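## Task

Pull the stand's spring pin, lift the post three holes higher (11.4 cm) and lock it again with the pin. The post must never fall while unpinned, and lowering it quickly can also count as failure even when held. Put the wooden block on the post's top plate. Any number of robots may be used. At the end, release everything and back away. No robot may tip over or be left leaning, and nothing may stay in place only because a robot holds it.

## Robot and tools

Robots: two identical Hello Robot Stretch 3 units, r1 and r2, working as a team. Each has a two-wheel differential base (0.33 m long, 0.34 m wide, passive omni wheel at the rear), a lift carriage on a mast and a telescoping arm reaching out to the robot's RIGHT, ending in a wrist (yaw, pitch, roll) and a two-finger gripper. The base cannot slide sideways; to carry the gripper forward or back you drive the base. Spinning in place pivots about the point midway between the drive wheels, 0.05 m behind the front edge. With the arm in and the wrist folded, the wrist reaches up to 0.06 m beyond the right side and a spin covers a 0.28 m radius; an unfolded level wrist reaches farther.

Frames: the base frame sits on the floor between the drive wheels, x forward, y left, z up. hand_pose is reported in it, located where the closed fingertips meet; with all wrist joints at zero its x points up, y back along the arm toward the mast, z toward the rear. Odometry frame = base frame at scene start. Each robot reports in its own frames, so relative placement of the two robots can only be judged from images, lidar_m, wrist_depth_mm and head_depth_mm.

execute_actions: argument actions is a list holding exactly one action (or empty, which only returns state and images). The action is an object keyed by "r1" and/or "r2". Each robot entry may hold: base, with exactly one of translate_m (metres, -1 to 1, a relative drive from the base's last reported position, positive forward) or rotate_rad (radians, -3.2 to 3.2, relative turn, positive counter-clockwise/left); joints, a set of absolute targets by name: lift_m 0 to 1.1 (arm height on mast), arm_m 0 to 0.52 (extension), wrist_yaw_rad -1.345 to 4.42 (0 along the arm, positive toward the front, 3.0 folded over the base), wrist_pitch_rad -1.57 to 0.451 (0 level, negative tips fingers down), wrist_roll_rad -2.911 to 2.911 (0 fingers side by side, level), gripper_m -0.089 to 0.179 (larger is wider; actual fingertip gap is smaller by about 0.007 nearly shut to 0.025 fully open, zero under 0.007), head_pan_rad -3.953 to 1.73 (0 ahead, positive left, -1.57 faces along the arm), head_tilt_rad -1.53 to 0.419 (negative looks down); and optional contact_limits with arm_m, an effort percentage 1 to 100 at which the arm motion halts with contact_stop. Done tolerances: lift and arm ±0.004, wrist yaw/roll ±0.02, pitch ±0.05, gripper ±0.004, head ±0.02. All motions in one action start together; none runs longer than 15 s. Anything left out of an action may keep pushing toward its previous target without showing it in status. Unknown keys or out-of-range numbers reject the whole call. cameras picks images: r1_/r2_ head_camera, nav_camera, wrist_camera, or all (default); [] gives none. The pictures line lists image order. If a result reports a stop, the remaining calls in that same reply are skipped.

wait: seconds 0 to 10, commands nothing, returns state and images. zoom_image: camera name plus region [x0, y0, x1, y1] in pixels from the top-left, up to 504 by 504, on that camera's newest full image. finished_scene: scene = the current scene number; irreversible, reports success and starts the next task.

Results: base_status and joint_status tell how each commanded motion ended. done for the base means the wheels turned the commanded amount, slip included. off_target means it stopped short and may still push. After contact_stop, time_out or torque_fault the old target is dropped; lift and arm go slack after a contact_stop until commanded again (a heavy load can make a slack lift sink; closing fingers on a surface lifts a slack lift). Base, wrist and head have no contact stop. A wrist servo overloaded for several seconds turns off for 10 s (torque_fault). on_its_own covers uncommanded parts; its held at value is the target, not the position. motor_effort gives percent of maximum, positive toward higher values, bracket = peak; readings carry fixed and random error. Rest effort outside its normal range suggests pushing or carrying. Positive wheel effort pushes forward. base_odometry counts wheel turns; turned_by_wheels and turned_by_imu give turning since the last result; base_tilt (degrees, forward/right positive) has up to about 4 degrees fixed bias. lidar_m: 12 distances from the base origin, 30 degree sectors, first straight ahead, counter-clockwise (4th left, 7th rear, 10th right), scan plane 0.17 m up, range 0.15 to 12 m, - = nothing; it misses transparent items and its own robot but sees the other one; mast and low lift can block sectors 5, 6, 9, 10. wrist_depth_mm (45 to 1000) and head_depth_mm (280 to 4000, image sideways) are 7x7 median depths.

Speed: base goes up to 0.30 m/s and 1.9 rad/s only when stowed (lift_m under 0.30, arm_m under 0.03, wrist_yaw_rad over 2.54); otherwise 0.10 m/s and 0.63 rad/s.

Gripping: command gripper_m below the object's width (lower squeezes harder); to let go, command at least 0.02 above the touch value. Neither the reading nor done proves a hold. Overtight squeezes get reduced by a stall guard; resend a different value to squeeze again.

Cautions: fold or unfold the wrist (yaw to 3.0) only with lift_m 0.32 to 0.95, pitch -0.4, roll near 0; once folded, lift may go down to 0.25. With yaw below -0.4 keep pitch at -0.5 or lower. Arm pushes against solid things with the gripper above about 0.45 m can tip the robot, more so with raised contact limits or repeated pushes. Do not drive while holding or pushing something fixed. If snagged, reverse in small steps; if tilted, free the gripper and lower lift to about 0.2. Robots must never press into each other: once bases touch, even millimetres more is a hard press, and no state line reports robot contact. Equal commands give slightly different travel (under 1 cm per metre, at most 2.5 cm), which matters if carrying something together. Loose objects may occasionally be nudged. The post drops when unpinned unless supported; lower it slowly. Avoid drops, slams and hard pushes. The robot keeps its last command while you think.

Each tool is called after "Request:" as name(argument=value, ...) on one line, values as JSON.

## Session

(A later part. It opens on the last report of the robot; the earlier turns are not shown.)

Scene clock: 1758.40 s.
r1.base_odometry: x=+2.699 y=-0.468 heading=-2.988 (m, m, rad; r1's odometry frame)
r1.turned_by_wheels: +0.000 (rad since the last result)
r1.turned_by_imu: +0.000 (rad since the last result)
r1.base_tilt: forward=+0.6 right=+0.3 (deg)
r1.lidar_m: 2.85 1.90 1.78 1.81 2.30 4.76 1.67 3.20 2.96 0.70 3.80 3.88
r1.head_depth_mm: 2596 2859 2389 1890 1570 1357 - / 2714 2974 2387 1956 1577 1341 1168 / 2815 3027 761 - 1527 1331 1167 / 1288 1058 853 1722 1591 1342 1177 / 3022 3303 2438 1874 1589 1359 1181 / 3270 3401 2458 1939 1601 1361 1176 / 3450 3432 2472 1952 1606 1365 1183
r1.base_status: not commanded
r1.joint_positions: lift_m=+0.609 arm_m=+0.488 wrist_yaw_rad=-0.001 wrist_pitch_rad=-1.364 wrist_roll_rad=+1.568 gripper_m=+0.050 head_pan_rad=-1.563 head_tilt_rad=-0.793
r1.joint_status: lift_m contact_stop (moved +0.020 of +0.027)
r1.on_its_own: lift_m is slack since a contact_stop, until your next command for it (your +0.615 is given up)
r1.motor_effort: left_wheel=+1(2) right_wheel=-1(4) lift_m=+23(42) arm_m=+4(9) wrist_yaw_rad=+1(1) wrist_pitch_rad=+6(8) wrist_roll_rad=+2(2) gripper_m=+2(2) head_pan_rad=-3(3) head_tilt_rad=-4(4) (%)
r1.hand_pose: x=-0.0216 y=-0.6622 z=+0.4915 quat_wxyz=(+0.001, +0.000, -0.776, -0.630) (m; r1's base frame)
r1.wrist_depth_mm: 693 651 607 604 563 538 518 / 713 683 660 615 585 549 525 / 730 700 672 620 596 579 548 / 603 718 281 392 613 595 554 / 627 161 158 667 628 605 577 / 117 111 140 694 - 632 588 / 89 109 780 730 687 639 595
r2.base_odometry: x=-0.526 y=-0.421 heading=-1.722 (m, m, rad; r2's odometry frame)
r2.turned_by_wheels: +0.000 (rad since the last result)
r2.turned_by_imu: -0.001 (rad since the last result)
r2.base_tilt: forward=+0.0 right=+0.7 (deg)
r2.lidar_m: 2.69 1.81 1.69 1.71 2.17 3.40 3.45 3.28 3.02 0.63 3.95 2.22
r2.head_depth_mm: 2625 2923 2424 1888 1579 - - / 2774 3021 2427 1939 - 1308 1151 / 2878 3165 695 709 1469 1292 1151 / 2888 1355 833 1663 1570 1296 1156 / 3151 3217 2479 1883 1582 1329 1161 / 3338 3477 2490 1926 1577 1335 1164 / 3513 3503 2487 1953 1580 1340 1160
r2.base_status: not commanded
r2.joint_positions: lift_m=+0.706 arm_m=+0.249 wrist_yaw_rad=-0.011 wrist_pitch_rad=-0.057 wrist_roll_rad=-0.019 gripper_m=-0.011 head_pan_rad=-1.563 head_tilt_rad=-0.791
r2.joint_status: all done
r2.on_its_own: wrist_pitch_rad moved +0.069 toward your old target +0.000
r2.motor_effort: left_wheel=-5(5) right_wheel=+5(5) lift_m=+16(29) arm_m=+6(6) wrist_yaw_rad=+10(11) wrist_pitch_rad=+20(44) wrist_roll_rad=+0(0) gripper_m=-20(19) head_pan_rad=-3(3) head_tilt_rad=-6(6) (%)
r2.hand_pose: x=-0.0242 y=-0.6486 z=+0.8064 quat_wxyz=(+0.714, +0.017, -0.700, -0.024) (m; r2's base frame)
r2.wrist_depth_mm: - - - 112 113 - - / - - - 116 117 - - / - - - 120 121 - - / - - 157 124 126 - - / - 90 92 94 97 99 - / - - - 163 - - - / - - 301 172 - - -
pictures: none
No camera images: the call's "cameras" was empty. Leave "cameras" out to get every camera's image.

Request:
execute_actions(actions=[{"r1": {"joints": {"lift_m": 0.600}}}], cameras=[])

Request:
execute_actions(actions=[{"r1": {"base": {"translate_m": -0.095}, "joints": {"arm_m": 0.42}}}], cameras=[])

Request:
execute_actions(actions=[{"r1": {"joints": {"wrist_yaw_rad": 1.57, "wrist_pitch_rad": -1.1, "wrist_roll_rad": 0.0, "lift_m": 0.473, "head_pan_rad": -1.45, "head_tilt_rad": -0.85}}}], cameras=[])

Request:
execute_actions(actions=[{"r1": {"joints": {"arm_m": 0.512}}}], cameras=["r1_wrist_camera", "r1_head_camera"])

Scene clock: 1769.50 s.
r1.base_odometry: x=+2.699 y=-0.468 heading=-2.988 (m, m, rad; r1's odometry frame)
r1.turned_by_wheels: +0.000 (rad since the last result)
r1.turned_by_imu: +0.000 (rad since the last result)
r1.base_tilt: forward=+0.7 right=+0.3 (deg)
r1.lidar_m: 2.85 1.89 1.78 1.80 2.29 4.80 1.66 3.18 2.97 0.70 3.80 3.88
r1.head_depth_mm: 2592 2837 2381 1891 1564 1346 - / 2726 2957 2394 1956 1578 1338 1168 / 2797 3065 748 - 1505 1334 1167 / 1284 1111 859 1731 1583 1340 1173 / 3010 3344 2441 1877 1587 1354 1179 / 3284 3361 2463 1939 1598 1361 1179 / 3472 3430 2501 1952 1609 1367 1185
r1.base_status: not commanded
r1.joint_positions: lift_m=+0.600 arm_m=+0.488 wrist_yaw_rad=-0.001 wrist_pitch_rad=-1.365 wrist_roll_rad=+1.568 gripper_m=+0.050 head_pan_rad=-1.563 head_tilt_rad=-0.793
r1.joint_status: all done
r1.motor_effort: left_wheel=+1(0) right_wheel=+0(1) lift_m=+18(22) arm_m=+4(3) wrist_yaw_rad=+1(1) wrist_pitch_rad=+6(6) wrist_roll_rad=+1(2) gripper_m=+2(2) head_pan_rad=-3(4) head_tilt_rad=-4(4) (%)
r1.hand_pose: x=-0.0216 y=-0.6620 z=+0.4831 quat_wxyz=(+0.001, +0.000, -0.776, -0.631) (m; r1's base frame)
r1.wrist_depth_mm: 694 675 612 584 570 529 511 / 711 683 652 605 574 542 525 / 712 695 664 607 602 565 537 / 596 715 279 381 604 577 559 / 620 153 156 666 627 609 571 / 116 111 141 696 - 622 600 / 89 104 749 692 683 626 607
r2.base_odometry: x=-0.526 y=-0.421 heading=-1.722 (m, m, rad; r2's odometry frame)
r2.turned_by_wheels: +0.000 (rad since the last result)
r2.turned_by_imu: -0.001 (rad since the last result)
r2.base_tilt: forward=+0.0 right=+0.7 (deg)
r2.lidar_m: 2.69 1.82 1.68 1.71 2.17 3.38 3.44 3.28 3.02 0.63 3.92 2.22
r2.head_depth_mm: 2677 2958 2411 1874 1582 - - / 2740 2985 2386 1942 - 1306 1148 / 2881 3146 694 712 1465 1288 1149 / 2950 1363 849 1683 1574 1299 1154 / 3209 3193 2496 1840 1574 1343 1158 / 3317 3503 2454 1925 1575 1339 1163 / 3488 3463 2494 1947 1600 1334 1158
r2.base_status: not commanded
r2.joint_positions: lift_m=+0.706 arm_m=+0.249 wrist_yaw_rad=-0.011 wrist_pitch_rad=-0.063 wrist_roll_rad=-0.019 gripper_m=-0.011 head_pan_rad=-1.563 head_tilt_rad=-0.791
r2.joint_status: not commanded
r2.motor_effort: left_wheel=-5(6) right_wheel=+5(5) lift_m=+17(17) arm_m=+6(6) wrist_yaw_rad=+10(10) wrist_pitch_rad=+22(22) wrist_roll_rad=+0(0) gripper_m=-19(19) head_pan_rad=-3(2) head_tilt_rad=-6(6) (%)
r2.hand_pose: x=-0.0242 y=-0.6484 z=+0.8048 quat_wxyz=(+0.713, +0.019, -0.700, -0.026) (m; r2's base frame)
r2.wrist_depth_mm: - - - 111 112 - - / - - - 115 117 - - / - - - 119 121 - - / - - 157 124 126 - - / - 91 93 95 98 101 - / - - - 164 - - - / - - 309 172 - - -
pictures: none
No camera images: the call's "cameras" was empty. Leave "cameras" out to get every camera's image.

Scene clock: 1771.70 s.
r1.base_odometry: x=+2.792 y=-0.454 heading=-2.988 (m, m, rad; r1's odometry frame)
r1.turned_by_wheels: +0.000 (rad since the last result)
r1.turned_by_imu: +0.000 (rad since the last result)
r1.base_tilt: forward=+0.7 right=+0.3 (deg)
r1.lidar_m: 2.92 1.93 1.82 1.84 2.34 4.69 1.57 3.13 2.93 0.70 3.73 3.96
r1.head_depth_mm: 2548 2823 2383 1889 1562 1346 - / 2672 2934 2391 2023 1536 1341 1166 / 2829 3065 2415 2036 1542 1343 1171 / 2825 2885 769 1677 1470 1317 1173 / 1297 1113 803 1814 1593 1352 1180 / 3201 3384 2460 1948 1603 1367 1181 / 3437 3429 2473 1946 1608 1364 1184
r1.base_status: done
r1.joint_positions: lift_m=+0.600 arm_m=+0.420 wrist_yaw_rad=-0.001 wrist_pitch_rad=-1.352 wrist_roll_rad=+1.568 gripper_m=+0.050 head_pan_rad=-1.563 head_tilt_rad=-0.793
r1.joint_status: all done
r1.motor_effort: left_wheel=+0(2) right_wheel=-1(3) lift_m=+18(18) arm_m=-3(3) wrist_yaw_rad=+1(2) wrist_pitch_rad=+0(6) wrist_roll_rad=+1(2) gripper_m=+0(2) head_pan_rad=-3(3) head_tilt_rad=-4(4) (%)
r1.hand_pose: x=-0.0216 y=-0.5972 z=+0.4835 quat_wxyz=(+0.001, +0.000, -0.780, -0.626) (m; r1's base frame)
r1.wrist_depth_mm: 713 651 622 588 556 535 516 / 720 681 644 599 578 540 515 / 770 708 682 631 603 562 524 / 686 718 683 637 617 583 547 / 628 755 726 663 623 607 552 / 673 803 319 690 - 619 584 / 886 226 262 727 686 627 587
r2.base_odometry: x=-0.526 y=-0.421 heading=-1.722 (m, m, rad; r2's odometry frame)
r2.turned_by_wheels: +0.000 (rad since the last result)
r2.turned_by_imu: -0.001 (rad since the last result)
r2.base_tilt: forward=+0.0 right=+0.8 (deg)
r2.lidar_m: 2.69 1.81 1.69 1.71 2.17 3.38 3.45 3.28 3.01 0.63 3.94 2.23
r2.head_depth_mm: 2634 2942 2404 1881 1575 - - / 2743 3037 2378 1950 - 1312 1140 / 2885 3171 694 709 1467 1292 1154 / 2931 3198 894 1107 1560 1303 1150 / 3076 1356 995 1742 1576 1334 1156 / 3317 3455 2489 1930 1562 1330 1159 / 3464 3477 2475 1948 1574 1344 1162
r2.base_status: not commanded
r2.joint_positions: lift_m=+0.706 arm_m=+0.249 wrist_yaw_rad=-0.011 wrist_pitch_rad=-0.063 wrist_roll_rad=-0.019 gripper_m=-0.011 head_pan_rad=-1.563 head_tilt_rad=-0.791
r2.joint_status: not commanded
r2.motor_effort: left_wheel=-5(6) right_wheel=+5(5) lift_m=+17(17) arm_m=+6(6) wrist_yaw_rad=+11(11) wrist_pitch_rad=+22(22) wrist_roll_rad=+0(0) gripper_m=-19(19) head_pan_rad=-3(3) head_tilt_rad=-7(6) (%)
r2.hand_pose: x=-0.0242 y=-0.6484 z=+0.8048 quat_wxyz=(+0.713, +0.019, -0.700, -0.026) (m; r2's base frame)
r2.wrist_depth_mm: - - - 111 113 - - / - - - 115 116 - - / - - 905 120 121 - - / - - 157 124 126 - - / - 91 93 95 98 101 - / - - 375 163 - - - / - - 360 172 - - -
pictures: none
No camera images: the call's "cameras" was empty. Leave "cameras" out to get every camera's image.

Scene clock: 1773.70 s.
r1.base_odometry: x=+2.792 y=-0.454 heading=-2.988 (m, m, rad; r1's odometry frame)
r1.turned_by_wheels: +0.000 (rad since the last result)
r1.turned_by_imu: +0.000 (rad since the last result)
r1.base_tilt: forward=+0.6 right=+0.3 (deg)
r1.lidar_m: 2.91 1.94 1.82 1.84 2.34 4.70 1.57 3.14 2.93 0.70 3.74 3.98
r1.head_depth_mm: 2671 2836 2217 1800 1520 1303 1143 / 2797 2901 2236 1860 1481 1315 1151 / 2777 938 787 1677 1450 1315 1153 / 1248 2605 798 1721 1531 1319 1159 / 3319 2996 2272 1834 1535 1322 1158 / 3593 3030 2303 1853 1547 1335 1163 / 3835 3026 2305 1851 1546 1336 1168
r1.base_status: not commanded
r1.joint_positions: lift_m=+0.473 arm_m=+0.420 wrist_yaw_rad=+1.567 wrist_pitch_rad=-1.109 wrist_roll_rad=+0.007 gripper_m=+0.050 head_pan_rad=-1.457 head_tilt_rad=-0.839
r1.joint_status: all done
r1.motor_effort: left_wheel=+1(1) right_wheel=+0(1) lift_m=+18(19) arm_m=-3(3) wrist_yaw_rad=+4(5) wrist_pitch_rad=+4(3) wrist_roll_rad=-4(6) gripper_m=+0(0) head_pan_rad=+4(20) head_tilt_rad=-6(13) (%)
r1.hand_pose: x=+0.0711 y=-0.5658 z=+0.3717 quat_wxyz=(+0.688, +0.688, -0.165, +0.158) (m; r1's base frame)
r1.wrist_depth_mm: 651 635 633 629 623 607 610 / 608 613 600 591 585 594 585 / 577 580 572 566 564 562 557 / 560 551 553 548 537 539 179 / 529 536 529 525 520 250 164 / 525 510 515 505 - 495 490 / - 492 491 485 476 474 480
r2.base_odometry: x=-0.526 y=-0.421 heading=-1.722 (m, m, rad; r2's odometry frame)
r2.turned_by_wheels: +0.000 (rad since the last result)
r2.turned_by_imu: -0.001 (rad since the last result)
r2.base_tilt: forward=+0.0 right=+0.7 (deg)
r2.lidar_m: 2.69 1.82 1.68 1.71 2.17 3.38 3.44 3.27 3.02 0.63 3.92 2.22
r2.head_depth_mm: 2627 2943 2403 1877 1592 - - / 2770 3002 2401 1953 - 1303 1146 / 2845 3172 695 712 1465 1289 1148 / 2923 3192 1634 1011 1561 1302 1153 / 3143 1470 2279 1730 1569 1334 1157 / 3357 3471 2487 1929 1586 1330 1163 / 3454 3434 2471 1938 1586 1340 1164
r2.base_status: not commanded
r2.joint_positions: lift_m=+0.706 arm_m=+0.249 wrist_yaw_rad=-0.011 wrist_pitch_rad=-0.063 wrist_roll_rad=-0.019 gripper_m=-0.011 head_pan_rad=-1.563 head_tilt_rad=-0.791
r2.joint_status: not commanded
r2.motor_effort: left_wheel=-5(5) right_wheel=+5(5) lift_m=+17(17) arm_m=+5(7) wrist_yaw_rad=+10(10) wrist_pitch_rad=+22(22) wrist_roll_rad=+0(0) gripper_m=-20(19) head_pan_rad=-3(2) head_tilt_rad=-6(6) (%)
r2.hand_pose: x=-0.0242 y=-0.6484 z=+0.8048 quat_wxyz=(+0.713, +0.019, -0.700, -0.026) (m; r2's base frame)
r2.wrist_depth_mm: - - - 112 112 - - / - - - 115 116 - - / - - - 120 122 - - / - - 156 124 126 - - / - 91 93 95 98 100 - / - - 340 163 - - - / - - 354 172 - - -
pictures: none
No camera images: the call's "cameras" was empty. Leave "cameras" out to get every camera's image.

Scene clock: 1775.60 s.
r1.base_odometry: x=+2.792 y=-0.454 heading=-2.988 (m, m, rad; r1's odometry frame)
r1.turned_by_wheels: +0.000 (rad since the last result)
r1.turned_by_imu: +0.000 (rad since the last result)
r1.base_tilt: forward=+0.6 right=+0.3 (deg)
r1.lidar_m: 2.90 1.93 1.82 1.84 2.35 4.70 1.57 3.13 2.92 0.70 3.76 3.98
r1.head_depth_mm: 2654 2818 2231 1799 1516 1300 1146 / 2792 2925 2241 1916 1517 1306 1148 / 2792 938 787 1677 1490 1313 1154 / 1248 2612 795 1733 1522 1317 1159 / 3323 3003 2283 1830 1533 1324 1158 / 3621 3022 2288 1844 1550 1331 1162 / 3796 3079 2306 1845 1548 1332 1168
r1.base_status: not commanded
r1.joint_positions: lift_m=+0.473 arm_m=+0.512 wrist_yaw_rad=+1.570 wrist_pitch_rad=-1.109 wrist_roll_rad=+0.007 gripper_m=+0.050 head_pan_rad=-1.457 head_tilt_rad=-0.839
r1.joint_status: all done
r1.motor_effort: left_wheel=+1(1) right_wheel=-1(0) lift_m=+18(18) arm_m=+5(5) wrist_yaw_rad=-1(3) wrist_pitch_rad=+4(4) wrist_roll_rad=-4(4) gripper_m=+2(2) head_pan_rad=+4(4) head_tilt_rad=-6(6) (%)
r1.hand_pose: x=+0.0711 y=-0.6569 z=+0.3717 quat_wxyz=(+0.688, +0.689, -0.164, +0.159) (m; r1's base frame)
r1.wrist_depth_mm: 649 625 624 630 608 625 606 / 618 611 609 602 590 586 54 / 586 576 571 568 566 82 55 / 566 553 559 548 76 78 56 / 543 537 520 517 74 80 57 / 513 504 514 492 - 486 491 / 497 497 486 488 478 480 478
r2.base_odometry: x=-0.526 y=-0.421 heading=-1.722 (m, m, rad; r2's odometry frame)
r2.turned_by_wheels: +0.000 (rad since the last result)
r2.turned_by_imu: -0.001 (rad since the last result)
r2.base_tilt: forward=+0.0 right=+0.8 (deg)
r2.lidar_m: 2.70 1.81 1.68 1.71 2.17 3.39 3.46 3.27 3.03 0.63 3.92 2.22
r2.head_depth_mm: 2648 2935 2424 1874 1586 - - / 2756 2990 2389 1941 - 1309 1149 / 2879 3167 695 711 1464 1294 1147 / 2943 3170 1619 919 1524 1294 1154 / 3198 1458 2180 942 1575 1327 1158 / 3327 3522 2485 1933 1584 1337 1162 / 3483 3560 2485 1920 1597 1347 1162
r2.base_status: not commanded
r2.joint_positions: lift_m=+0.706 arm_m=+0.249 wrist_yaw_rad=-0.011 wrist_pitch_rad=-0.063 wrist_roll_rad=-0.019 gripper_m=-0.011 head_pan_rad=-1.563 head_tilt_rad=-0.791
r2.joint_status: not commanded
r2.motor_effort: left_wheel=-5(5) right_wheel=+5(5) lift_m=+17(17) arm_m=+6(6) wrist_yaw_rad=+9(10) wrist_pitch_rad=+22(22) wrist_roll_rad=+0(0) gripper_m=-19(19) head_pan_rad=-2(2) head_tilt_rad=-7(6) (%)
r2.hand_pose: x=-0.0242 y=-0.6484 z=+0.8048 quat_wxyz=(+0.713, +0.019, -0.700, -0.026) (m; r2's base frame)
r2.wrist_depth_mm: - - - 111 113 - - / - - - 115 116 - - / - - - 120 121 - - / - - 157 124 126 - - / - 91 93 95 98 100 - / - - - 163 - - - / - 255 291 172 - - -
pictures: r1_head_camera (sideways: a quarter turn clockwise sets it upright), r1_wrist_camera
Images, in order (width x height): r1_head_camera 896x504, r1_wrist_camera 644x364.

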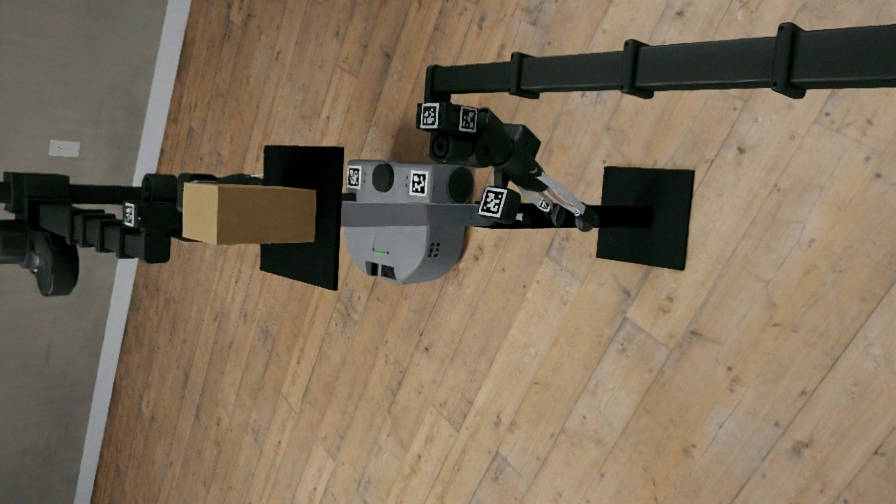

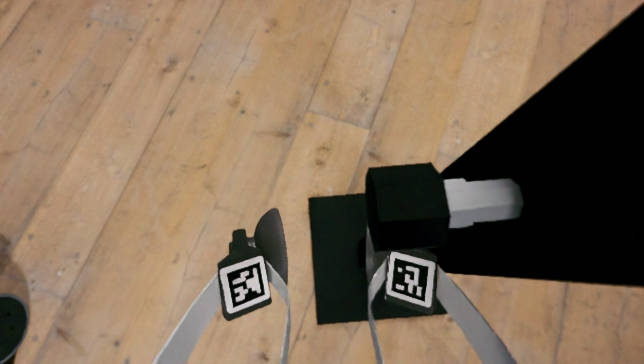

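Request:
execute_actions(actions=[{"r1": {"joints": {"arm_m": 0.505}}}], cameras=[])

Request:
execute_actions(actions=[{"r1": {"base": {"translate_m": 0.018}, "joints": {"lift_m": 0.482}}}], cameras=["r1_wrist_camera", "r1_head_camera"])

Scene clock: 1786.37 s.
r1.base_odometry: x=+2.792 y=-0.454 heading=-2.988 (m, m, rad; r1's odometry frame)
r1.turned_by_wheels: +0.000 (rad since the last result)
r1.turned_by_imu: +0.000 (rad since the last result)
r1.base_tilt: forward=+0.7 right=+0.3 (deg)
r1.lidar_m: 2.91 1.94 1.82 1.84 2.34 4.71 1.57 3.14 2.93 0.70 3.74 3.98
r1.head_depth_mm: 2674 2806 2226 1798 1519 1301 1145 / 2794 2925 2230 1919 1519 1308 1148 / 2823 938 787 1690 1489 1315 1154 / 1250 2626 796 1728 1496 1318 1156 / 3365 3001 2275 1840 1539 1327 1163 / 3589 3020 2304 1847 1542 1327 1165 / 3762 3037 2319 1854 1555 1335 1167
r1.base_status: not commanded
r1.joint_positions: lift_m=+0.473 arm_m=+0.505 wrist_yaw_rad=+1.570 wrist_pitch_rad=-1.109 wrist_roll_rad=+0.007 gripper_m=+0.050 head_pan_rad=-1.457 head_tilt_rad=-0.839
r1.joint_status: all done
r1.motor_effort: left_wheel=+1(1) right_wheel=+0(1) lift_m=+18(18) arm_m=-3(4) wrist_yaw_rad=+0(1) wrist_pitch_rad=+4(4) wrist_roll_rad=-4(4) gripper_m=+0(2) head_pan_rad=+4(4) head_tilt_rad=-6(6) (%)
r1.hand_pose: x=+0.0711 y=-0.6505 z=+0.3717 quat_wxyz=(+0.688, +0.689, -0.164, +0.159) (m; r1's base frame)
r1.wrist_depth_mm: 640 637 639 642 626 617 612 / 620 613 599 604 589 586 61 / 582 570 578 566 561 552 62 / 560 548 546 557 77 78 63 / 544 538 536 522 74 84 64 / 516 510 515 497 - 491 485 / 492 496 494 483 480 474 476
r2.base_odometry: x=-0.526 y=-0.421 heading=-1.722 (m, m, rad; r2's odometry frame)
r2.turned_by_wheels: +0.000 (rad since the last result)
r2.turned_by_imu: -0.001 (rad since the last result)
r2.base_tilt: forward=+0.1 right=+0.7 (deg)
r2.lidar_m: 2.70 1.81 1.69 1.71 2.17 3.38 3.44 3.27 3.03 0.63 3.94 2.22
r2.head_depth_mm: 2649 2946 2373 1862 1587 - - / 2773 2980 2401 1949 - 1308 1145 / 2906 3142 696 712 1469 1297 1152 / 2925 3186 1625 920 1530 1299 1155 / 3116 1459 2271 971 1570 1332 1158 / 3329 3449 2442 1930 1575 1334 1160 / 3492 3473 2479 1936 1597 1346 1162
r2.base_status: not commanded
r2.joint_positions: lift_m=+0.706 arm_m=+0.249 wrist_yaw_rad=-0.011 wrist_pitch_rad=-0.063 wrist_roll_rad=-0.019 gripper_m=-0.011 head_pan_rad=-1.563 head_tilt_rad=-0.791
r2.joint_status: not commanded
r2.motor_effort: left_wheel=-6(5) right_wheel=+5(5) lift_m=+17(17) arm_m=+6(6) wrist_yaw_rad=+10(10) wrist_pitch_rad=+22(22) wrist_roll_rad=+0(0) gripper_m=-19(19) head_pan_rad=-3(3) head_tilt_rad=-6(7) (%)
r2.hand_pose: x=-0.0242 y=-0.6484 z=+0.8048 quat_wxyz=(+0.713, +0.019, -0.700, -0.026) (m; r2's base frame)
r2.wrist_depth_mm: - - - 112 112 - - / - - - 116 116 - - / - - - 120 121 - - / - - 157 124 126 - - / - 91 93 96 98 100 - / - - - 163 - - - / - 254 287 172 - - -
pictures: none
No camera images: the call's "cameras" was empty. Leave "cameras" out to get every camera's image.

Scene clock: 1787.97 s.
r1.base_odometry: x=+2.775 y=-0.456 heading=-2.988 (m, m, rad; r1's odometry frame)
r1.turned_by_wheels: +0.000 (rad since the last result)
r1.turned_by_imu: +0.000 (rad since the last result)
r1.base_tilt: forward=+0.6 right=+0.2 (deg)
r1.lidar_m: 2.90 1.93 1.81 1.84 2.33 4.72 1.59 3.12 2.93 0.70 3.77 3.96
r1.head_depth_mm: 2655 2831 2202 1793 1513 1298 1142 / 2808 2887 2160 1912 1523 1309 1148 / 1327 914 763 1638 1443 1317 1155 / 1256 2821 854 1729 1531 1319 1157 / 3357 3002 2282 1841 1542 1322 1157 / 3593 3011 2289 1848 1546 1329 1165 / 3764 3036 2301 1859 1549 1333 1164
r1.base_status: done
r1.joint_positions: lift_m=+0.482 arm_m=+0.505 wrist_yaw_rad=+1.570 wrist_pitch_rad=-1.109 wrist_roll_rad=+0.007 gripper_m=+0.050 head_pan_rad=-1.457 head_tilt_rad=-0.839
r1.joint_status: all done
r1.motor_effort: left_wheel=+0(5) right_wheel=-1(3) lift_m=+24(28) arm_m=-3(3) wrist_yaw_rad=+0(0) wrist_pitch_rad=+4(4) wrist_roll_rad=-4(4) gripper_m=+0(0) head_pan_rad=+4(4) head_tilt_rad=-6(6) (%)
r1.hand_pose: x=+0.0712 y=-0.6505 z=+0.3804 quat_wxyz=(+0.688, +0.689, -0.164, +0.159) (m; r1's base frame)
r1.wrist_depth_mm: 637 641 632 641 629 622 599 / 619 617 616 608 599 582 599 / 585 579 582 580 564 571 570 / 568 570 560 565 546 545 63 / 543 538 537 530 136 90 64 / 526 513 522 492 77 81 65 / 509 494 501 488 488 97 66
r2.base_odometry: x=-0.526 y=-0.421 heading=-1.722 (m, m, rad; r2's odometry frame)
r2.turned_by_wheels: +0.000 (rad since the last result)
r2.turned_by_imu: +0.000 (rad since the last result)
r2.base_tilt: forward=+0.0 right=+0.7 (deg)
r2.lidar_m: 2.70 1.81 1.69 1.71 2.16 3.39 3.46 3.27 3.01 0.63 3.90 2.22
r2.head_depth_mm: 2641 2907 2412 1884 1585 - - / 2805 2995 2419 1948 - 1308 1149 / 2937 3140 695 712 1458 1296 1147 / 2947 3044 1591 904 1522 1293 1158 / 3203 2924 2275 1746 1574 1332 1159 / 3308 3396 2473 1942 1582 1334 1158 / 3491 3463 2489 1932 1581 1340 1158
r2.base_status: not commanded
r2.joint_positions: lift_m=+0.706 arm_m=+0.249 wrist_yaw_rad=-0.011 wrist_pitch_rad=-0.063 wrist_roll_rad=-0.019 gripper_m=-0.011 head_pan_rad=-1.563 head_tilt_rad=-0.791
r2.joint_status: not commanded
r2.motor_effort: left_wheel=-5(5) right_wheel=+5(5) lift_m=+17(17) arm_m=+6(6) wrist_yaw_rad=+10(10) wrist_pitch_rad=+22(22) wrist_roll_rad=+0(0) gripper_m=-19(20) head_pan_rad=-2(3) head_tilt_rad=-6(6) (%)
r2.hand_pose: x=-0.0242 y=-0.6484 z=+0.8048 quat_wxyz=(+0.713, +0.019, -0.700, -0.026) (m; r2's base frame)
r2.wrist_depth_mm: - - - 111 112 - - / - - - 116 116 - - / - - - 120 122 - - / - - 157 124 126 - - / - 91 93 95 98 101 - / - - 367 162 - - - / - 253 265 173 - - -
pictures: r1_head_camera (sideways: a quarter turn clockwise sets it upright), r1_wrist_camera
Images, in order (width x height): r1_head_camera 896x504, r1_wrist_camera 644x364.

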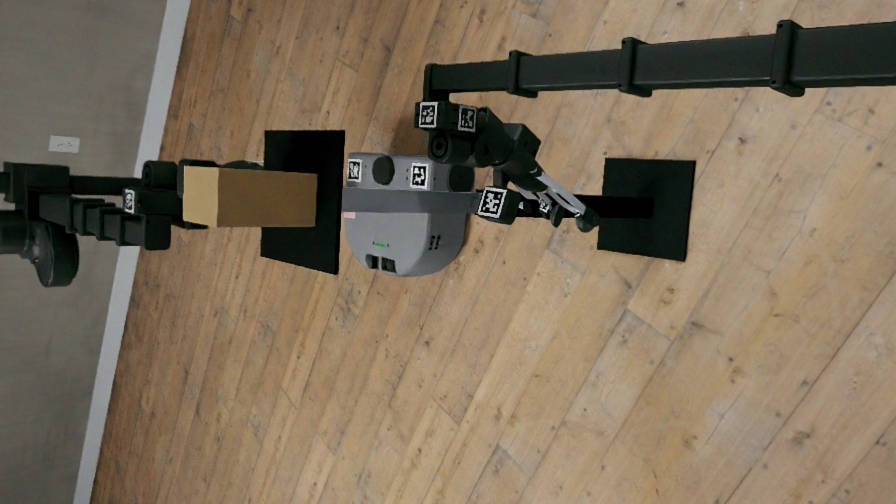

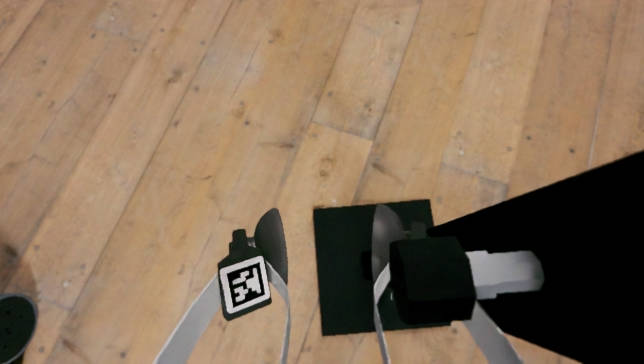

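Request:
execute_actions(actions=[])

Scene clock: 1812.87 s.
r1.base_odometry: x=+2.775 y=-0.456 heading=-2.988 (m, m, rad; r1's odometry frame)
r1.turned_by_wheels: +0.000 (rad since the last result)
r1.turned_by_imu: +0.000 (rad since the last result)
r1.base_tilt: forward=+0.6 right=+0.3 (deg)
r1.lidar_m: 2.89 1.93 1.81 1.84 2.33 4.72 1.59 3.15 2.93 0.70 3.77 3.96
r1.head_depth_mm: 2654 2816 2213 1792 1516 1307 1146 / 2820 2928 2164 1904 1516 1305 1150 / 1322 914 764 1625 1454 1311 1154 / 1246 2837 853 1728 1535 1321 1153 / 3370 2982 2277 1836 1541 1322 1161 / 3601 3015 2296 1845 1549 1325 1162 / 3792 3020 2301 1850 1553 1334 1166
r1.base_status: done
r1.joint_positions: lift_m=+0.482 arm_m=+0.505 wrist_yaw_rad=+1.570 wrist_pitch_rad=-1.109 wrist_roll_rad=+0.007 gripper_m=+0.050 head_pan_rad=-1.457 head_tilt_rad=-0.839
r1.joint_status: all done
r1.motor_effort: left_wheel=+1(5) right_wheel=-1(3) lift_m=+24(28) arm_m=-3(3) wrist_yaw_rad=-1(0) wrist_pitch_rad=+4(4) wrist_roll_rad=-4(4) gripper_m=+0(0) head_pan_rad=+4(4) head_tilt_rad=-6(6) (%)
r1.hand_pose: x=+0.0712 y=-0.6505 z=+0.3804 quat_wxyz=(+0.688, +0.689, -0.164, +0.159) (m; r1's base frame)
r1.wrist_depth_mm: 648 642 640 635 619 609 626 / 631 627 606 602 599 581 590 / 594 593 588 580 583 568 572 / 576 573 567 552 549 549 63 / 552 541 544 523 136 90 64 / 519 523 525 502 76 81 65 / 503 506 491 492 481 97 66
r2.base_odometry: x=-0.526 y=-0.421 heading=-1.722 (m, m, rad; r2's odometry frame)
r2.turned_by_wheels: +0.000 (rad since the last result)
r2.turned_by_imu: -0.001 (rad since the last result)
r2.base_tilt: forward=+0.0 right=+0.7 (deg)
r2.lidar_m: 2.70 1.81 1.69 1.71 2.18 3.39 3.45 3.29 3.01 0.63 3.94 2.22
r2.head_depth_mm: 2649 2908 2391 1889 1579 - - / 2755 3007 2425 1961 - 1308 1149 / 2843 3158 696 711 1463 1283 1146 / 2988 3046 1591 904 1528 1300 1151 / 3144 2911 2272 1746 1581 1335 1151 / 3360 3486 2492 1925 1585 1335 1163 / 3557 3405 2494 1944 1581 1342 1161
r2.base_status: not commanded
r2.joint_positions: lift_m=+0.706 arm_m=+0.249 wrist_yaw_rad=-0.011 wrist_pitch_rad=-0.063 wrist_roll_rad=-0.019 gripper_m=-0.011 head_pan_rad=-1.563 head_tilt_rad=-0.791
r2.joint_status: not commanded
r2.motor_effort: left_wheel=-5(5) right_wheel=+5(5) lift_m=+17(17) arm_m=+6(6) wrist_yaw_rad=+10(10) wrist_pitch_rad=+21(22) wrist_roll_rad=+0(0) gripper_m=-20(20) head_pan_rad=-3(3) head_tilt_rad=-6(6) (%)
r2.hand_pose: x=-0.0242 y=-0.6484 z=+0.8048 quat_wxyz=(+0.713, +0.019, -0.700, -0.026) (m; r2's base frame)
r2.wrist_depth_mm: - - - 112 113 - - / - - - 115 117 - - / - - - 119 122 - - / - - 158 124 126 - - / - 91 93 95 98 100 - / - - 373 163 - - - / - 256 267 172 - - -
pictures: r1_head_camera (sideways: a quarter turn clockwise sets it upright), r1_nav_camera (sideways: a quarter turn counterclockwise sets it upright), r1_wrist_camera, r2_head_camera (sideways: a quarter turn clockwise sets it upright), r2_nav_camera (sideways: a quarter turn counterclockwise sets it upright), r2_wrist_camera
Images, in order (width x height): r1_head_camera 896x504, r1_nav_camera 672x504, r1_wrist_camera 644x364, r2_head_camera 896x504, r2_nav_camera 672x504, r2_wrist_camera 644x364.

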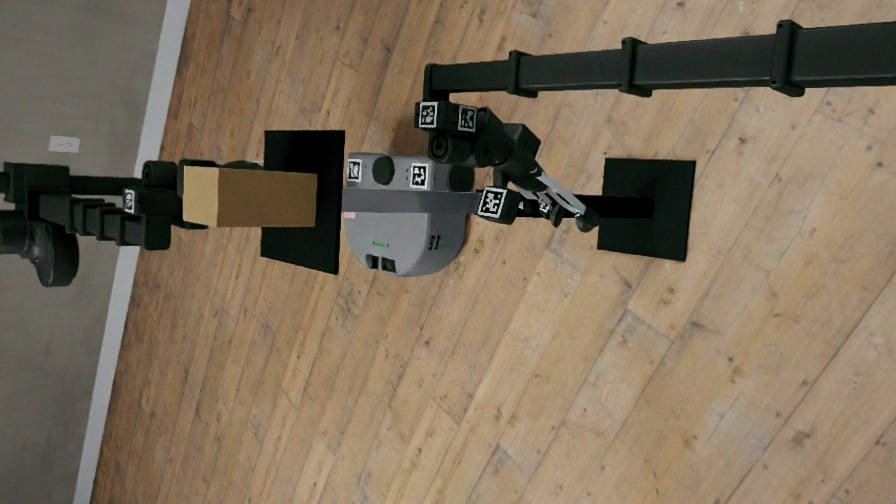

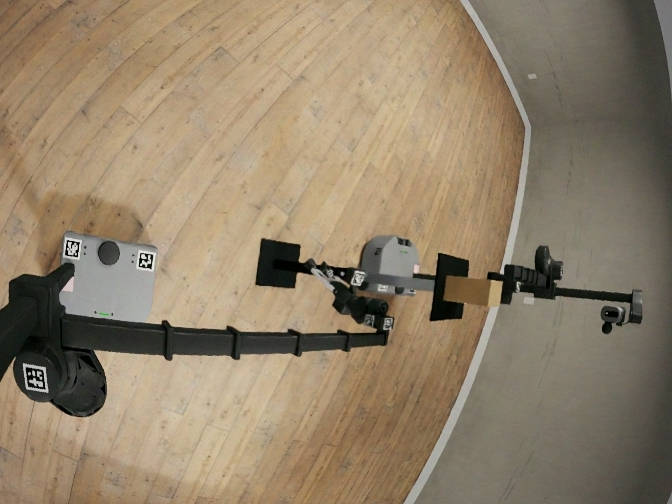

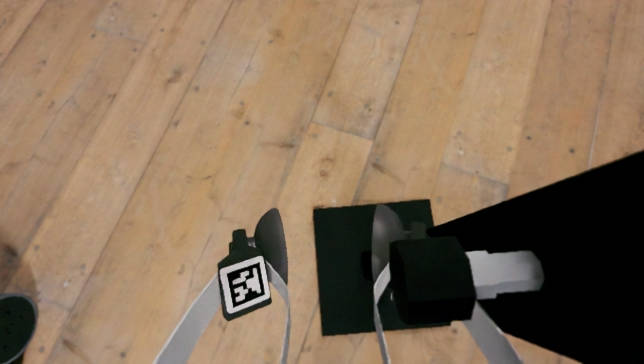

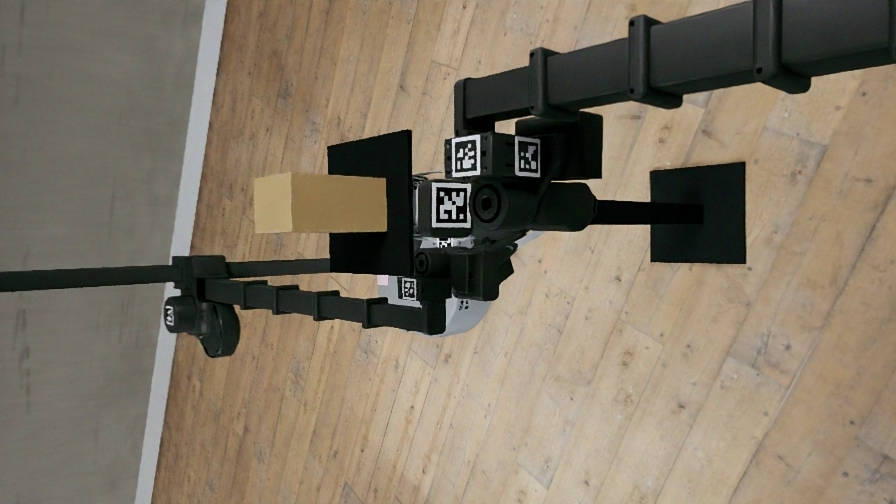

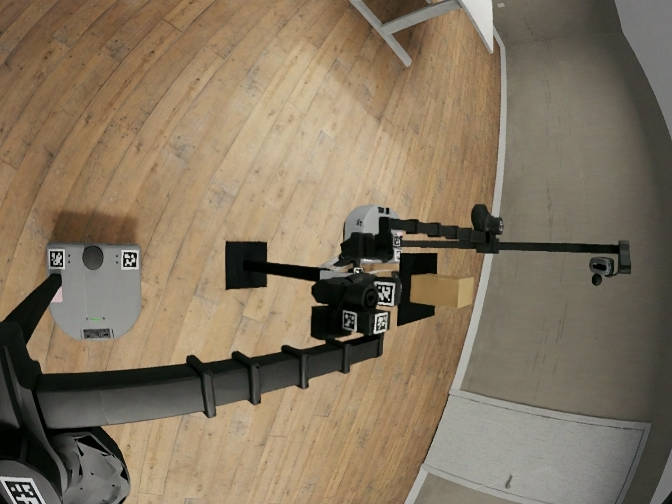

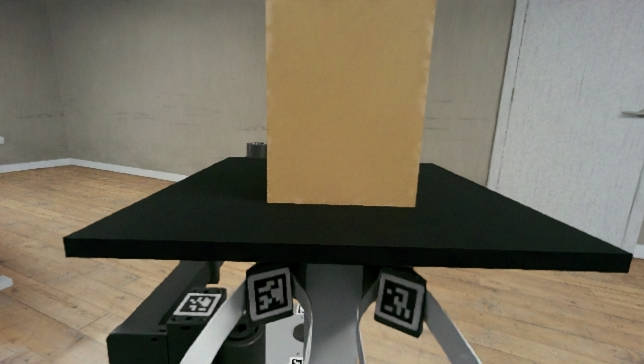

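Request:
execute_actions(actions=[{"r1": {"joints": {"lift_m": 0.45, "arm_m": 0.30}}}], cameras=[])

Request:
execute_actions(actions=[{"r1": {"base": {"rotate_rad": -0.364}, "joints": {"wrist_yaw_rad": 4.42, "wrist_pitch_rad": -0.8, "lift_m": 0.524}}}], cameras=[])

Request:
execute_actions(actions=[{"r1": {"base": {"translate_m": 0.309}}}], cameras=[])

Request:
execute_actions(actions=[{"r1": {"base": {"rotate_rad": 0.364}, "joints": {"head_pan_rad": -1.85, "head_tilt_rad": -0.9}}}], cameras=["r1_head_camera", "r1_wrist_camera"])

Scene clock: 1935.60 s.
r1.base_odometry: x=+2.775 y=-0.456 heading=-2.988 (m, m, rad; r1's odometry frame)
r1.turned_by_wheels: +0.000 (rad since the last result)
r1.turned_by_imu: +0.000 (rad since the last result)
r1.base_tilt: forward=+0.6 right=+0.2 (deg)
r1.lidar_m: 2.90 1.92 1.81 1.84 2.33 4.71 1.59 3.13 2.92 0.70 3.76 3.97
r1.head_depth_mm: 2687 2833 2234 1801 1510 1316 1143 / 2809 2924 2164 1808 1593 1297 1148 / 1318 918 764 1677 1447 1284 1155 / 1254 2827 851 1733 1530 1318 1161 / 3366 2988 2281 1831 1534 1326 1162 / 3604 3022 2278 1852 1543 1332 1163 / 3837 3045 2315 1853 1551 1334 1166
r1.base_status: not commanded
r1.joint_positions: lift_m=+0.450 arm_m=+0.300 wrist_yaw_rad=+1.570 wrist_pitch_rad=-1.109 wrist_roll_rad=+0.006 gripper_m=+0.050 head_pan_rad=-1.457 head_tilt_rad=-0.839
r1.joint_status: all done
r1.motor_effort: left_wheel=+1(1) right_wheel=-1(0) lift_m=+18(21) arm_m=-3(4) wrist_yaw_rad=-1(1) wrist_pitch_rad=+4(4) wrist_roll_rad=-3(4) gripper_m=+0(0) head_pan_rad=+4(4) head_tilt_rad=-5(5) (%)
r1.hand_pose: x=+0.0712 y=-0.4455 z=+0.3487 quat_wxyz=(+0.688, +0.689, -0.164, +0.159) (m; r1's base frame)
r1.wrist_depth_mm: 617 612 595 602 602 590 591 / 594 582 574 559 567 561 561 / 559 552 552 543 536 529 529 / 537 531 518 520 526 515 513 / 517 508 521 508 505 483 337 / 502 490 499 481 - 469 460 / - - 466 461 455 457 451
r2.base_odometry: x=-0.526 y=-0.421 heading=-1.722 (m, m, rad; r2's odometry frame)
r2.turned_by_wheels: +0.000 (rad since the last result)
r2.turned_by_imu: -0.002 (rad since the last result)
r2.base_tilt: forward=+0.0 right=+0.8 (deg)
r2.lidar_m: 2.70 1.81 1.69 1.71 2.17 3.39 3.44 3.29 3.02 0.63 3.95 2.22
r2.head_depth_mm: 2623 2880 2381 1899 1589 - - / 2747 3036 2393 1968 - 1299 1145 / 2884 3141 694 712 1463 1297 1149 / 2948 3045 1086 1667 1556 1299 1148 / 3171 3238 2269 1789 1573 1336 1158 / 3301 3428 2471 1928 1570 1336 1162 / 3449 3473 2471 1944 1572 1344 1164
r2.base_status: not commanded
r2.joint_positions: lift_m=+0.706 arm_m=+0.249 wrist_yaw_rad=-0.011 wrist_pitch_rad=-0.063 wrist_roll_rad=-0.019 gripper_m=-0.011 head_pan_rad=-1.563 head_tilt_rad=-0.791
r2.joint_status: not commanded
r2.motor_effort: left_wheel=-6(6) right_wheel=+5(5) lift_m=+17(17) arm_m=+6(6) wrist_yaw_rad=+11(10) wrist_pitch_rad=+22(22) wrist_roll_rad=+0(0) gripper_m=-19(19) head_pan_rad=-2(3) head_tilt_rad=-6(6) (%)
r2.hand_pose: x=-0.0242 y=-0.6484 z=+0.8048 quat_wxyz=(+0.713, +0.019, -0.700, -0.026) (m; r2's base frame)
r2.wrist_depth_mm: - - - 112 112 - - / - - - 116 116 - - / - - - 120 122 - - / - - 156 124 126 - - / - 91 93 95 98 100 - / - - - 163 - - - / - - 939 172 - - -
pictures: none
No camera images: the call's "cameras" was empty. Leave "cameras" out to get every camera's image.

Scene clock: 1938.03 s.
r1.base_odometry: x=+2.775 y=-0.456 heading=+2.931 (m, m, rad; r1's odometry frame)
r1.turned_by_wheels: -0.364 (rad since the last result)
r1.turned_by_imu: -0.365 (rad since the last result)
r1.base_tilt: forward=+0.6 right=+0.3 (deg)
r1.lidar_m: 3.94 2.46 1.86 1.81 1.90 2.71 1.59 1.60 3.00 2.93 0.70 4.05
r1.head_depth_mm: 2547 2769 2220 1801 1543 1302 - / 2634 2796 2239 1807 - 1272 1152 / 2674 2859 2255 1830 1606 1316 1153 / 2723 2939 2247 1826 1536 1320 1157 / 2756 2972 2270 1774 1537 1320 1161 / 2833 2989 777 1654 1510 1327 1167 / 1265 901 758 1753 1555 1336 1165
r1.base_status: done
r1.joint_positions: lift_m=+0.524 arm_m=+0.300 wrist_yaw_rad=+4.417 wrist_pitch_rad=-0.815 wrist_roll_rad=+0.006 gripper_m=+0.050 head_pan_rad=-1.457 head_tilt_rad=-0.840
r1.joint_status: all done
r1.motor_effort: left_wheel=+2(6) right_wheel=-2(5) lift_m=+25(22) arm_m=-3(3) wrist_yaw_rad=+4(6) wrist_pitch_rad=+6(7) wrist_roll_rad=-3(3) gripper_m=+0(0) head_pan_rad=+4(4) head_tilt_rad=-5(6) (%)
r1.hand_pose: x=-0.1728 y=-0.3989 z=+0.4596 quat_wxyz=(-0.160, +0.356, +0.612, +0.688) (m; r1's base frame)
r1.wrist_depth_mm: - - - - - 966 963 / 910 912 879 919 877 875 851 / 819 798 792 771 766 765 746 / 729 715 732 704 707 702 695 / 681 653 659 643 645 - - / 615 601 613 601 - - - / 570 559 549 543 551 - -
r2.base_odometry: x=-0.526 y=-0.421 heading=-1.722 (m, m, rad; r2's odometry frame)
r2.turned_by_wheels: +0.000 (rad since the last result)
r2.turned_by_imu: -0.001 (rad since the last result)
r2.base_tilt: forward=+0.0 right=+0.7 (deg)
r2.lidar_m: 2.69 1.81 1.68 1.71 2.17 3.39 3.44 3.30 3.03 0.63 3.91 2.22
r2.head_depth_mm: 2641 2890 2374 1889 1595 - - / 2762 3020 2418 1949 - 1303 1150 / 2905 3139 693 709 1469 1299 1150 / 2980 1581 1661 1720 1568 1302 1156 / 3202 1470 2257 1791 1578 1330 1151 / 3359 3404 2216 1868 1573 1340 1159 / 3515 3450 2451 1931 1586 1342 1162
r2.base_status: not commanded
r2.joint_positions: lift_m=+0.706 arm_m=+0.249 wrist_yaw_rad=-0.011 wrist_pitch_rad=-0.063 wrist_roll_rad=-0.019 gripper_m=-0.011 head_pan_rad=-1.563 head_tilt_rad=-0.791
r2.joint_status: not commanded
r2.motor_effort: left_wheel=-6(6) right_wheel=+5(5) lift_m=+17(17) arm_m=+6(6) wrist_yaw_rad=+10(10) wrist_pitch_rad=+22(22) wrist_roll_rad=+0(0) gripper_m=-19(19) head_pan_rad=-3(3) head_tilt_rad=-5(6) (%)
r2.hand_pose: x=-0.0242 y=-0.6484 z=+0.8048 quat_wxyz=(+0.713, +0.019, -0.700, -0.026) (m; r2's base frame)
r2.wrist_depth_mm: - - - 112 113 - - / - - - 115 116 - - / - - - 120 122 - - / - - 157 124 126 - - / - 91 93 95 98 100 - / - - - 163 - - - / - - - 172 - - -
pictures: none
No camera images: the call's "cameras" was empty. Leave "cameras" out to get every camera's image.

Scene clock: 1942.17 s.
r1.base_odometry: x=+2.473 y=-0.392 heading=+2.931 (m, m, rad; r1's odometry frame)
r1.turned_by_wheels: +0.000 (rad since the last result)
r1.turned_by_imu: +0.001 (rad since the last result)
r1.base_tilt: forward=+0.6 right=+0.3 (deg)
r1.lidar_m: 3.64 2.44 1.82 1.79 1.89 2.68 1.89 3.98 3.01 0.63 3.09 3.78
r1.head_depth_mm: 2577 2798 2215 1799 1545 1300 - / 2628 2822 710 1808 - 1273 1149 / 2692 2802 712 1682 1547 1286 1153 / 2716 904 2251 1640 1533 1315 1159 / 1177 2748 2203 1692 1542 1326 1157 / 2683 3011 2291 1845 1542 1326 1163 / 2880 3057 2302 1867 1552 1334 1166
r1.base_status: done
r1.joint_positions: lift_m=+0.524 arm_m=+0.300 wrist_yaw_rad=+4.417 wrist_pitch_rad=-0.815 wrist_roll_rad=+0.006 gripper_m=+0.050 head_pan_rad=-1.457 head_tilt_rad=-0.840
r1.joint_status: not commanded
r1.motor_effort: left_wheel=+3(7) right_wheel=-2(2) lift_m=+25(25) arm_m=-3(3) wrist_yaw_rad=+4(3) wrist_pitch_rad=+6(6) wrist_roll_rad=-3(3) gripper_m=+0(0) head_pan_rad=+4(4) head_tilt_rad=-6(6) (%)
r1.hand_pose: x=-0.1728 y=-0.3989 z=+0.4596 quat_wxyz=(-0.160, +0.356, +0.612, +0.688) (m; r1's base frame)
r1.wrist_depth_mm: - - - - - 939 948 / 939 898 915 873 886 867 836 / 834 793 774 805 773 754 758 / 722 720 717 722 697 694 704 / 646 645 631 663 645 - - / 594 594 607 595 - - - / 567 563 545 549 536 - -
r2.base_odometry: x=-0.526 y=-0.421 heading=-1.722 (m, m, rad; r2's odometry frame)
r2.turned_by_wheels: +0.000 (rad since the last result)
r2.turned_by_imu: -0.001 (rad since the last result)
r2.base_tilt: forward=+0.0 right=+0.7 (deg)
r2.lidar_m: 2.70 1.81 1.69 1.70 2.18 3.39 3.44 3.28 3.02 0.63 3.94 2.23
r2.head_depth_mm: 2643 2889 2395 1888 1590 - - / 2667 2849 2337 1763 - 1302 1150 / 2887 1390 695 709 1470 1298 1153 / 2980 3224 2272 1796 1562 1301 1149 / 3187 3399 2453 1922 1558 1332 1159 / 3324 3426 2478 1934 1576 1334 1160 / 3489 3450 2455 1932 1585 1350 1162
r2.base_status: not commanded
r2.joint_positions: lift_m=+0.706 arm_m=+0.249 wrist_yaw_rad=-0.011 wrist_pitch_rad=-0.063 wrist_roll_rad=-0.019 gripper_m=-0.011 head_pan_rad=-1.563 head_tilt_rad=-0.791
r2.joint_status: not commanded
r2.motor_effort: left_wheel=-5(5) right_wheel=+5(5) lift_m=+16(17) arm_m=+6(6) wrist_yaw_rad=+11(11) wrist_pitch_rad=+22(23) wrist_roll_rad=+0(0) gripper_m=-20(19) head_pan_rad=-3(3) head_tilt_rad=-7(6) (%)
r2.hand_pose: x=-0.0242 y=-0.6484 z=+0.8048 quat_wxyz=(+0.713, +0.019, -0.700, -0.026) (m; r2's base frame)
r2.wrist_depth_mm: - - - 112 112 - - / - - - 116 116 - - / - - - 120 121 - - / - - 157 124 126 - - / - 91 93 95 98 100 - / - - - 163 428 - - / - - - 173 - - -
pictures: none
No camera images: the call's "cameras" was empty. Leave "cameras" out to get every camera's image.

Scene clock: 1943.70 s.
r1.base_odometry: x=+2.473 y=-0.392 heading=-2.988 (m, m, rad; r1's odometry frame)
r1.turned_by_wheels: +0.364 (rad since the last result)
r1.turned_by_imu: +0.365 (rad since the last result)
r1.base_tilt: forward=+0.6 right=+0.2 (deg)
r1.lidar_m: 2.87 1.91 1.79 1.83 2.32 3.11 1.90 3.15 0.63 1.26 3.76 3.66
r1.head_depth_mm: 2625 2615 2062 1713 1466 1274 1131 / 2657 2609 1911 1716 1469 1280 1169 / 2733 704 707 1603 1383 1260 1131 / 2713 885 1976 1639 - 1288 1146 / 1104 2518 2054 1651 - 1294 1146 / 2714 2681 2136 1759 1494 1302 1148 / 2902 2714 2139 1771 1498 1299 1150
r1.base_status: done
r1.joint_positions: lift_m=+0.524 arm_m=+0.300 wrist_yaw_rad=+4.417 wrist_pitch_rad=-0.814 wrist_roll_rad=+0.006 gripper_m=+0.050 head_pan_rad=-1.843 head_tilt_rad=-0.889
r1.joint_status: all done
r1.motor_effort: left_wheel=-2(6) right_wheel=+2(6) lift_m=+24(24) arm_m=-3(3) wrist_yaw_rad=+4(4) wrist_pitch_rad=+6(6) wrist_roll_rad=-3(3) gripper_m=+0(0) head_pan_rad=-4(33) head_tilt_rad=-6(13) (%)
r1.hand_pose: x=-0.1729 y=-0.3989 z=+0.4597 quat_wxyz=(-0.160, +0.356, +0.612, +0.688) (m; r1's base frame)
r1.wrist_depth_mm: - - - - - 950 944 / 939 887 864 869 851 858 845 / 819 794 789 775 776 770 759 / 734 729 706 721 695 706 715 / 671 652 663 642 650 - - / 250 602 605 593 - - - / 263 343 545 546 548 - -
r2.base_odometry: x=-0.526 y=-0.421 heading=-1.722 (m, m, rad; r2's odometry frame)
r2.turned_by_wheels: +0.000 (rad since the last result)
r2.turned_by_imu: +0.000 (rad since the last result)
r2.base_tilt: forward=+0.0 right=+0.7 (deg)
r2.lidar_m: 2.70 1.82 1.69 1.71 2.17 3.39 3.45 3.29 3.02 0.63 3.94 2.22
r2.head_depth_mm: 2663 2899 2408 1844 1596 - - / 2656 2945 1092 1042 - 1302 1145 / 2895 1332 694 712 1462 1296 1148 / 3060 3264 2301 1810 1569 1301 1156 / 3165 3447 2434 1911 1577 1330 1162 / 3339 3400 2468 1945 1583 1339 1156 / 3473 3527 2481 1939 1589 1337 1162
r2.base_status: not commanded
r2.joint_positions: lift_m=+0.706 arm_m=+0.249 wrist_yaw_rad=-0.011 wrist_pitch_rad=-0.063 wrist_roll_rad=-0.019 gripper_m=-0.011 head_pan_rad=-1.563 head_tilt_rad=-0.791
r2.joint_status: not commanded
r2.motor_effort: left_wheel=-6(5) right_wheel=+5(5) lift_m=+17(17) arm_m=+6(6) wrist_yaw_rad=+11(10) wrist_pitch_rad=+22(22) wrist_roll_rad=+0(0) gripper_m=-20(19) head_pan_rad=-2(3) head_tilt_rad=-6(6) (%)
r2.hand_pose: x=-0.0242 y=-0.6484 z=+0.8048 quat_wxyz=(+0.713, +0.019, -0.700, -0.026) (m; r2's base frame)
r2.wrist_depth_mm: - - - 112 112 - - / - - - 115 116 - - / - - - 120 122 - - / - - 157 124 126 - - / - 91 93 95 98 100 - / - - - 163 343 351 - / - - - 172 980 370 -
pictures: r1_head_camera (sideways: a quarter turn clockwise sets it upright), r1_wrist_camera
Images, in order (width x height): r1_head_camera 896x504, r1_wrist_camera 644x364.

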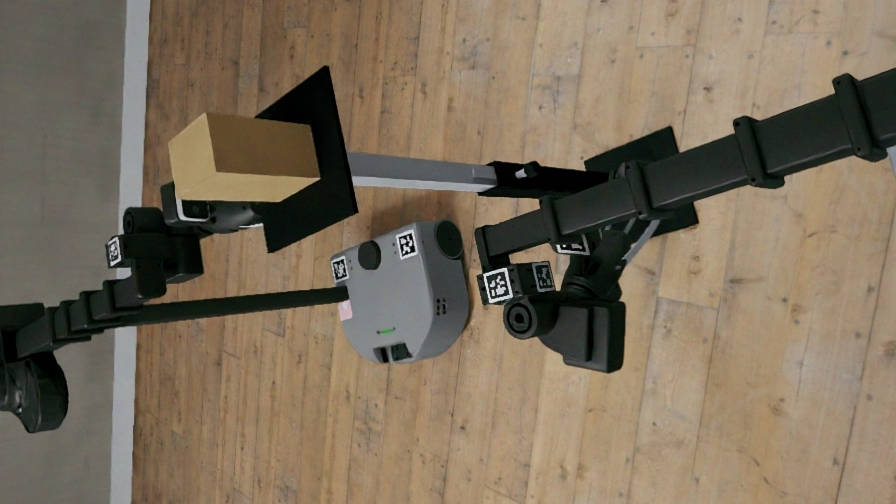

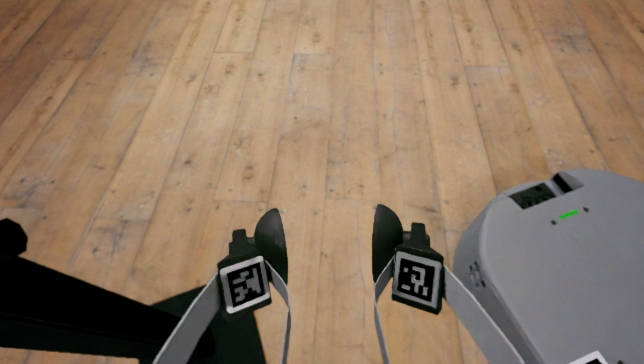

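Request:
execute_actions(actions=[{"r1": {"joints": {"arm_m": 0.45}}}], cameras=["r1_head_camera", "r1_wrist_camera"])

Scene clock: 1953.63 s.
r1.base_odometry: x=+2.473 y=-0.392 heading=-2.988 (m, m, rad; r1's odometry frame)
r1.turned_by_wheels: +0.000 (rad since the last result)
r1.turned_by_imu: +0.000 (rad since the last result)
r1.base_tilt: forward=+0.6 right=+0.2 (deg)
r1.lidar_m: 2.87 1.91 1.80 1.82 2.32 3.10 1.89 3.14 0.63 1.26 3.80 3.65
r1.head_depth_mm: 2619 2599 2064 1712 1465 1275 1129 / 2682 2611 1901 1723 1467 1291 1170 / 2727 705 708 1615 1373 - 1138 / 2700 884 1976 1634 1447 1292 1143 / 1104 2490 2057 - 1488 1296 1149 / 2718 2718 2137 1794 1493 1298 1152 / 2909 2744 2151 1759 1500 1301 1150
r1.base_status: not commanded
r1.joint_positions: lift_m=+0.524 arm_m=+0.450 wrist_yaw_rad=+4.417 wrist_pitch_rad=-0.814 wrist_roll_rad=+0.006 gripper_m=+0.050 head_pan_rad=-1.843 head_tilt_rad=-0.889
r1.joint_status: all done
r1.motor_effort: left_wheel=-2(2) right_wheel=+2(2) lift_m=+25(25) arm_m=+4(5) wrist_yaw_rad=+4(3) wrist_pitch_rad=+6(6) wrist_roll_rad=-3(3) gripper_m=+0(0) head_pan_rad=-3(3) head_tilt_rad=-5(6) (%)
r1.hand_pose: x=-0.1729 y=-0.5484 z=+0.4597 quat_wxyz=(-0.160, +0.356, +0.612, +0.688) (m; r1's base frame)
r1.wrist_depth_mm: 96 - - - - 962 944 / 105 123 860 889 852 842 850 / 761 132 809 781 787 750 749 / 732 146 188 713 699 679 - / 672 657 213 652 667 611 - / 610 608 586 570 - 577 - / 555 562 544 539 536 543 534
r2.base_odometry: x=-0.526 y=-0.421 heading=-1.722 (m, m, rad; r2's odometry frame)
r2.turned_by_wheels: +0.000 (rad since the last result)
r2.turned_by_imu: -0.001 (rad since the last result)
r2.base_tilt: forward=+0.0 right=+0.7 (deg)
r2.lidar_m: 2.69 1.82 1.68 1.71 2.17 3.38 3.43 3.29 3.01 0.63 3.93 2.22
r2.head_depth_mm: 2625 2865 2393 915 1581 - - / 2699 2961 2254 869 - 1305 1143 / 2886 1330 694 713 1474 1293 1155 / 2999 3246 2271 1799 1566 1301 1152 / 3150 3466 2486 1908 1580 1325 1165 / 3376 3419 2450 1939 1585 1343 1164 / 3520 3445 2488 1939 1591 1341 1160
r2.base_status: not commanded
r2.joint_positions: lift_m=+0.706 arm_m=+0.249 wrist_yaw_rad=-0.011 wrist_pitch_rad=-0.063 wrist_roll_rad=-0.019 gripper_m=-0.011 head_pan_rad=-1.563 head_tilt_rad=-0.791
r2.joint_status: not commanded
r2.motor_effort: left_wheel=-6(6) right_wheel=+5(5) lift_m=+17(17) arm_m=+6(6) wrist_yaw_rad=+10(10) wrist_pitch_rad=+23(22) wrist_roll_rad=+0(0) gripper_m=-19(19) head_pan_rad=-3(2) head_tilt_rad=-6(6) (%)
r2.hand_pose: x=-0.0242 y=-0.6484 z=+0.8048 quat_wxyz=(+0.713, +0.019, -0.700, -0.026) (m; r2's base frame)
r2.wrist_depth_mm: - - - 111 112 - - / - - - 115 116 - - / - - - 119 121 - - / - - 157 124 126 - - / - 91 93 95 98 101 - / - - - 164 293 262 - / - - - 172 - 223 193
pictures: r1_head_camera (sideways: a quarter turn clockwise sets it upright), r1_wrist_camera
Images, in order (width x height): r1_head_camera 896x504, r1_wrist_camera 644x364.

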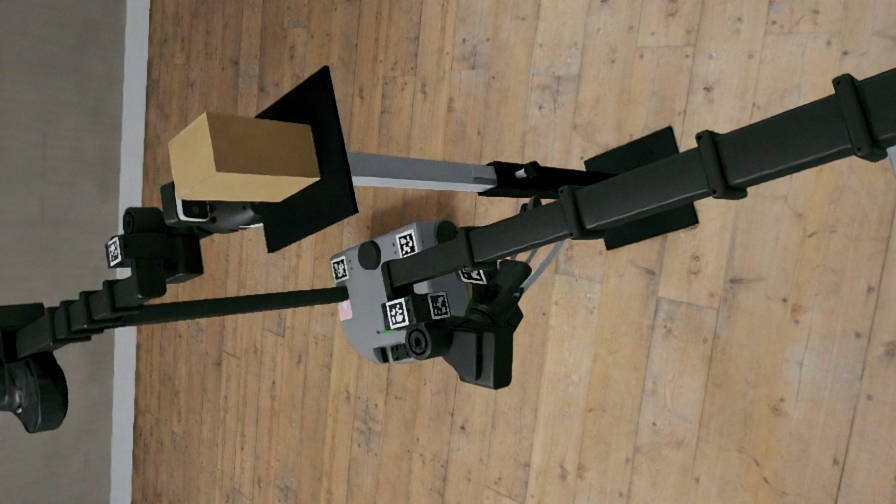

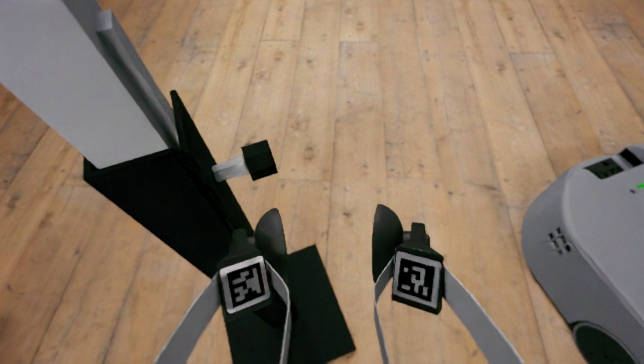

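Request:
zoom_image(camera="r1_wrist_camera", region=[160, 100, 340, 300])

Region (160, 100, 340, 300) of r1_wrist_camera's 644x364 image, scaled by 2.520; it fills the left 454 columns of this view, and the rest is white.

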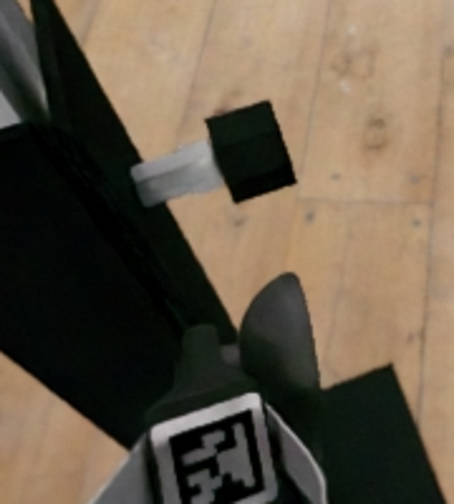

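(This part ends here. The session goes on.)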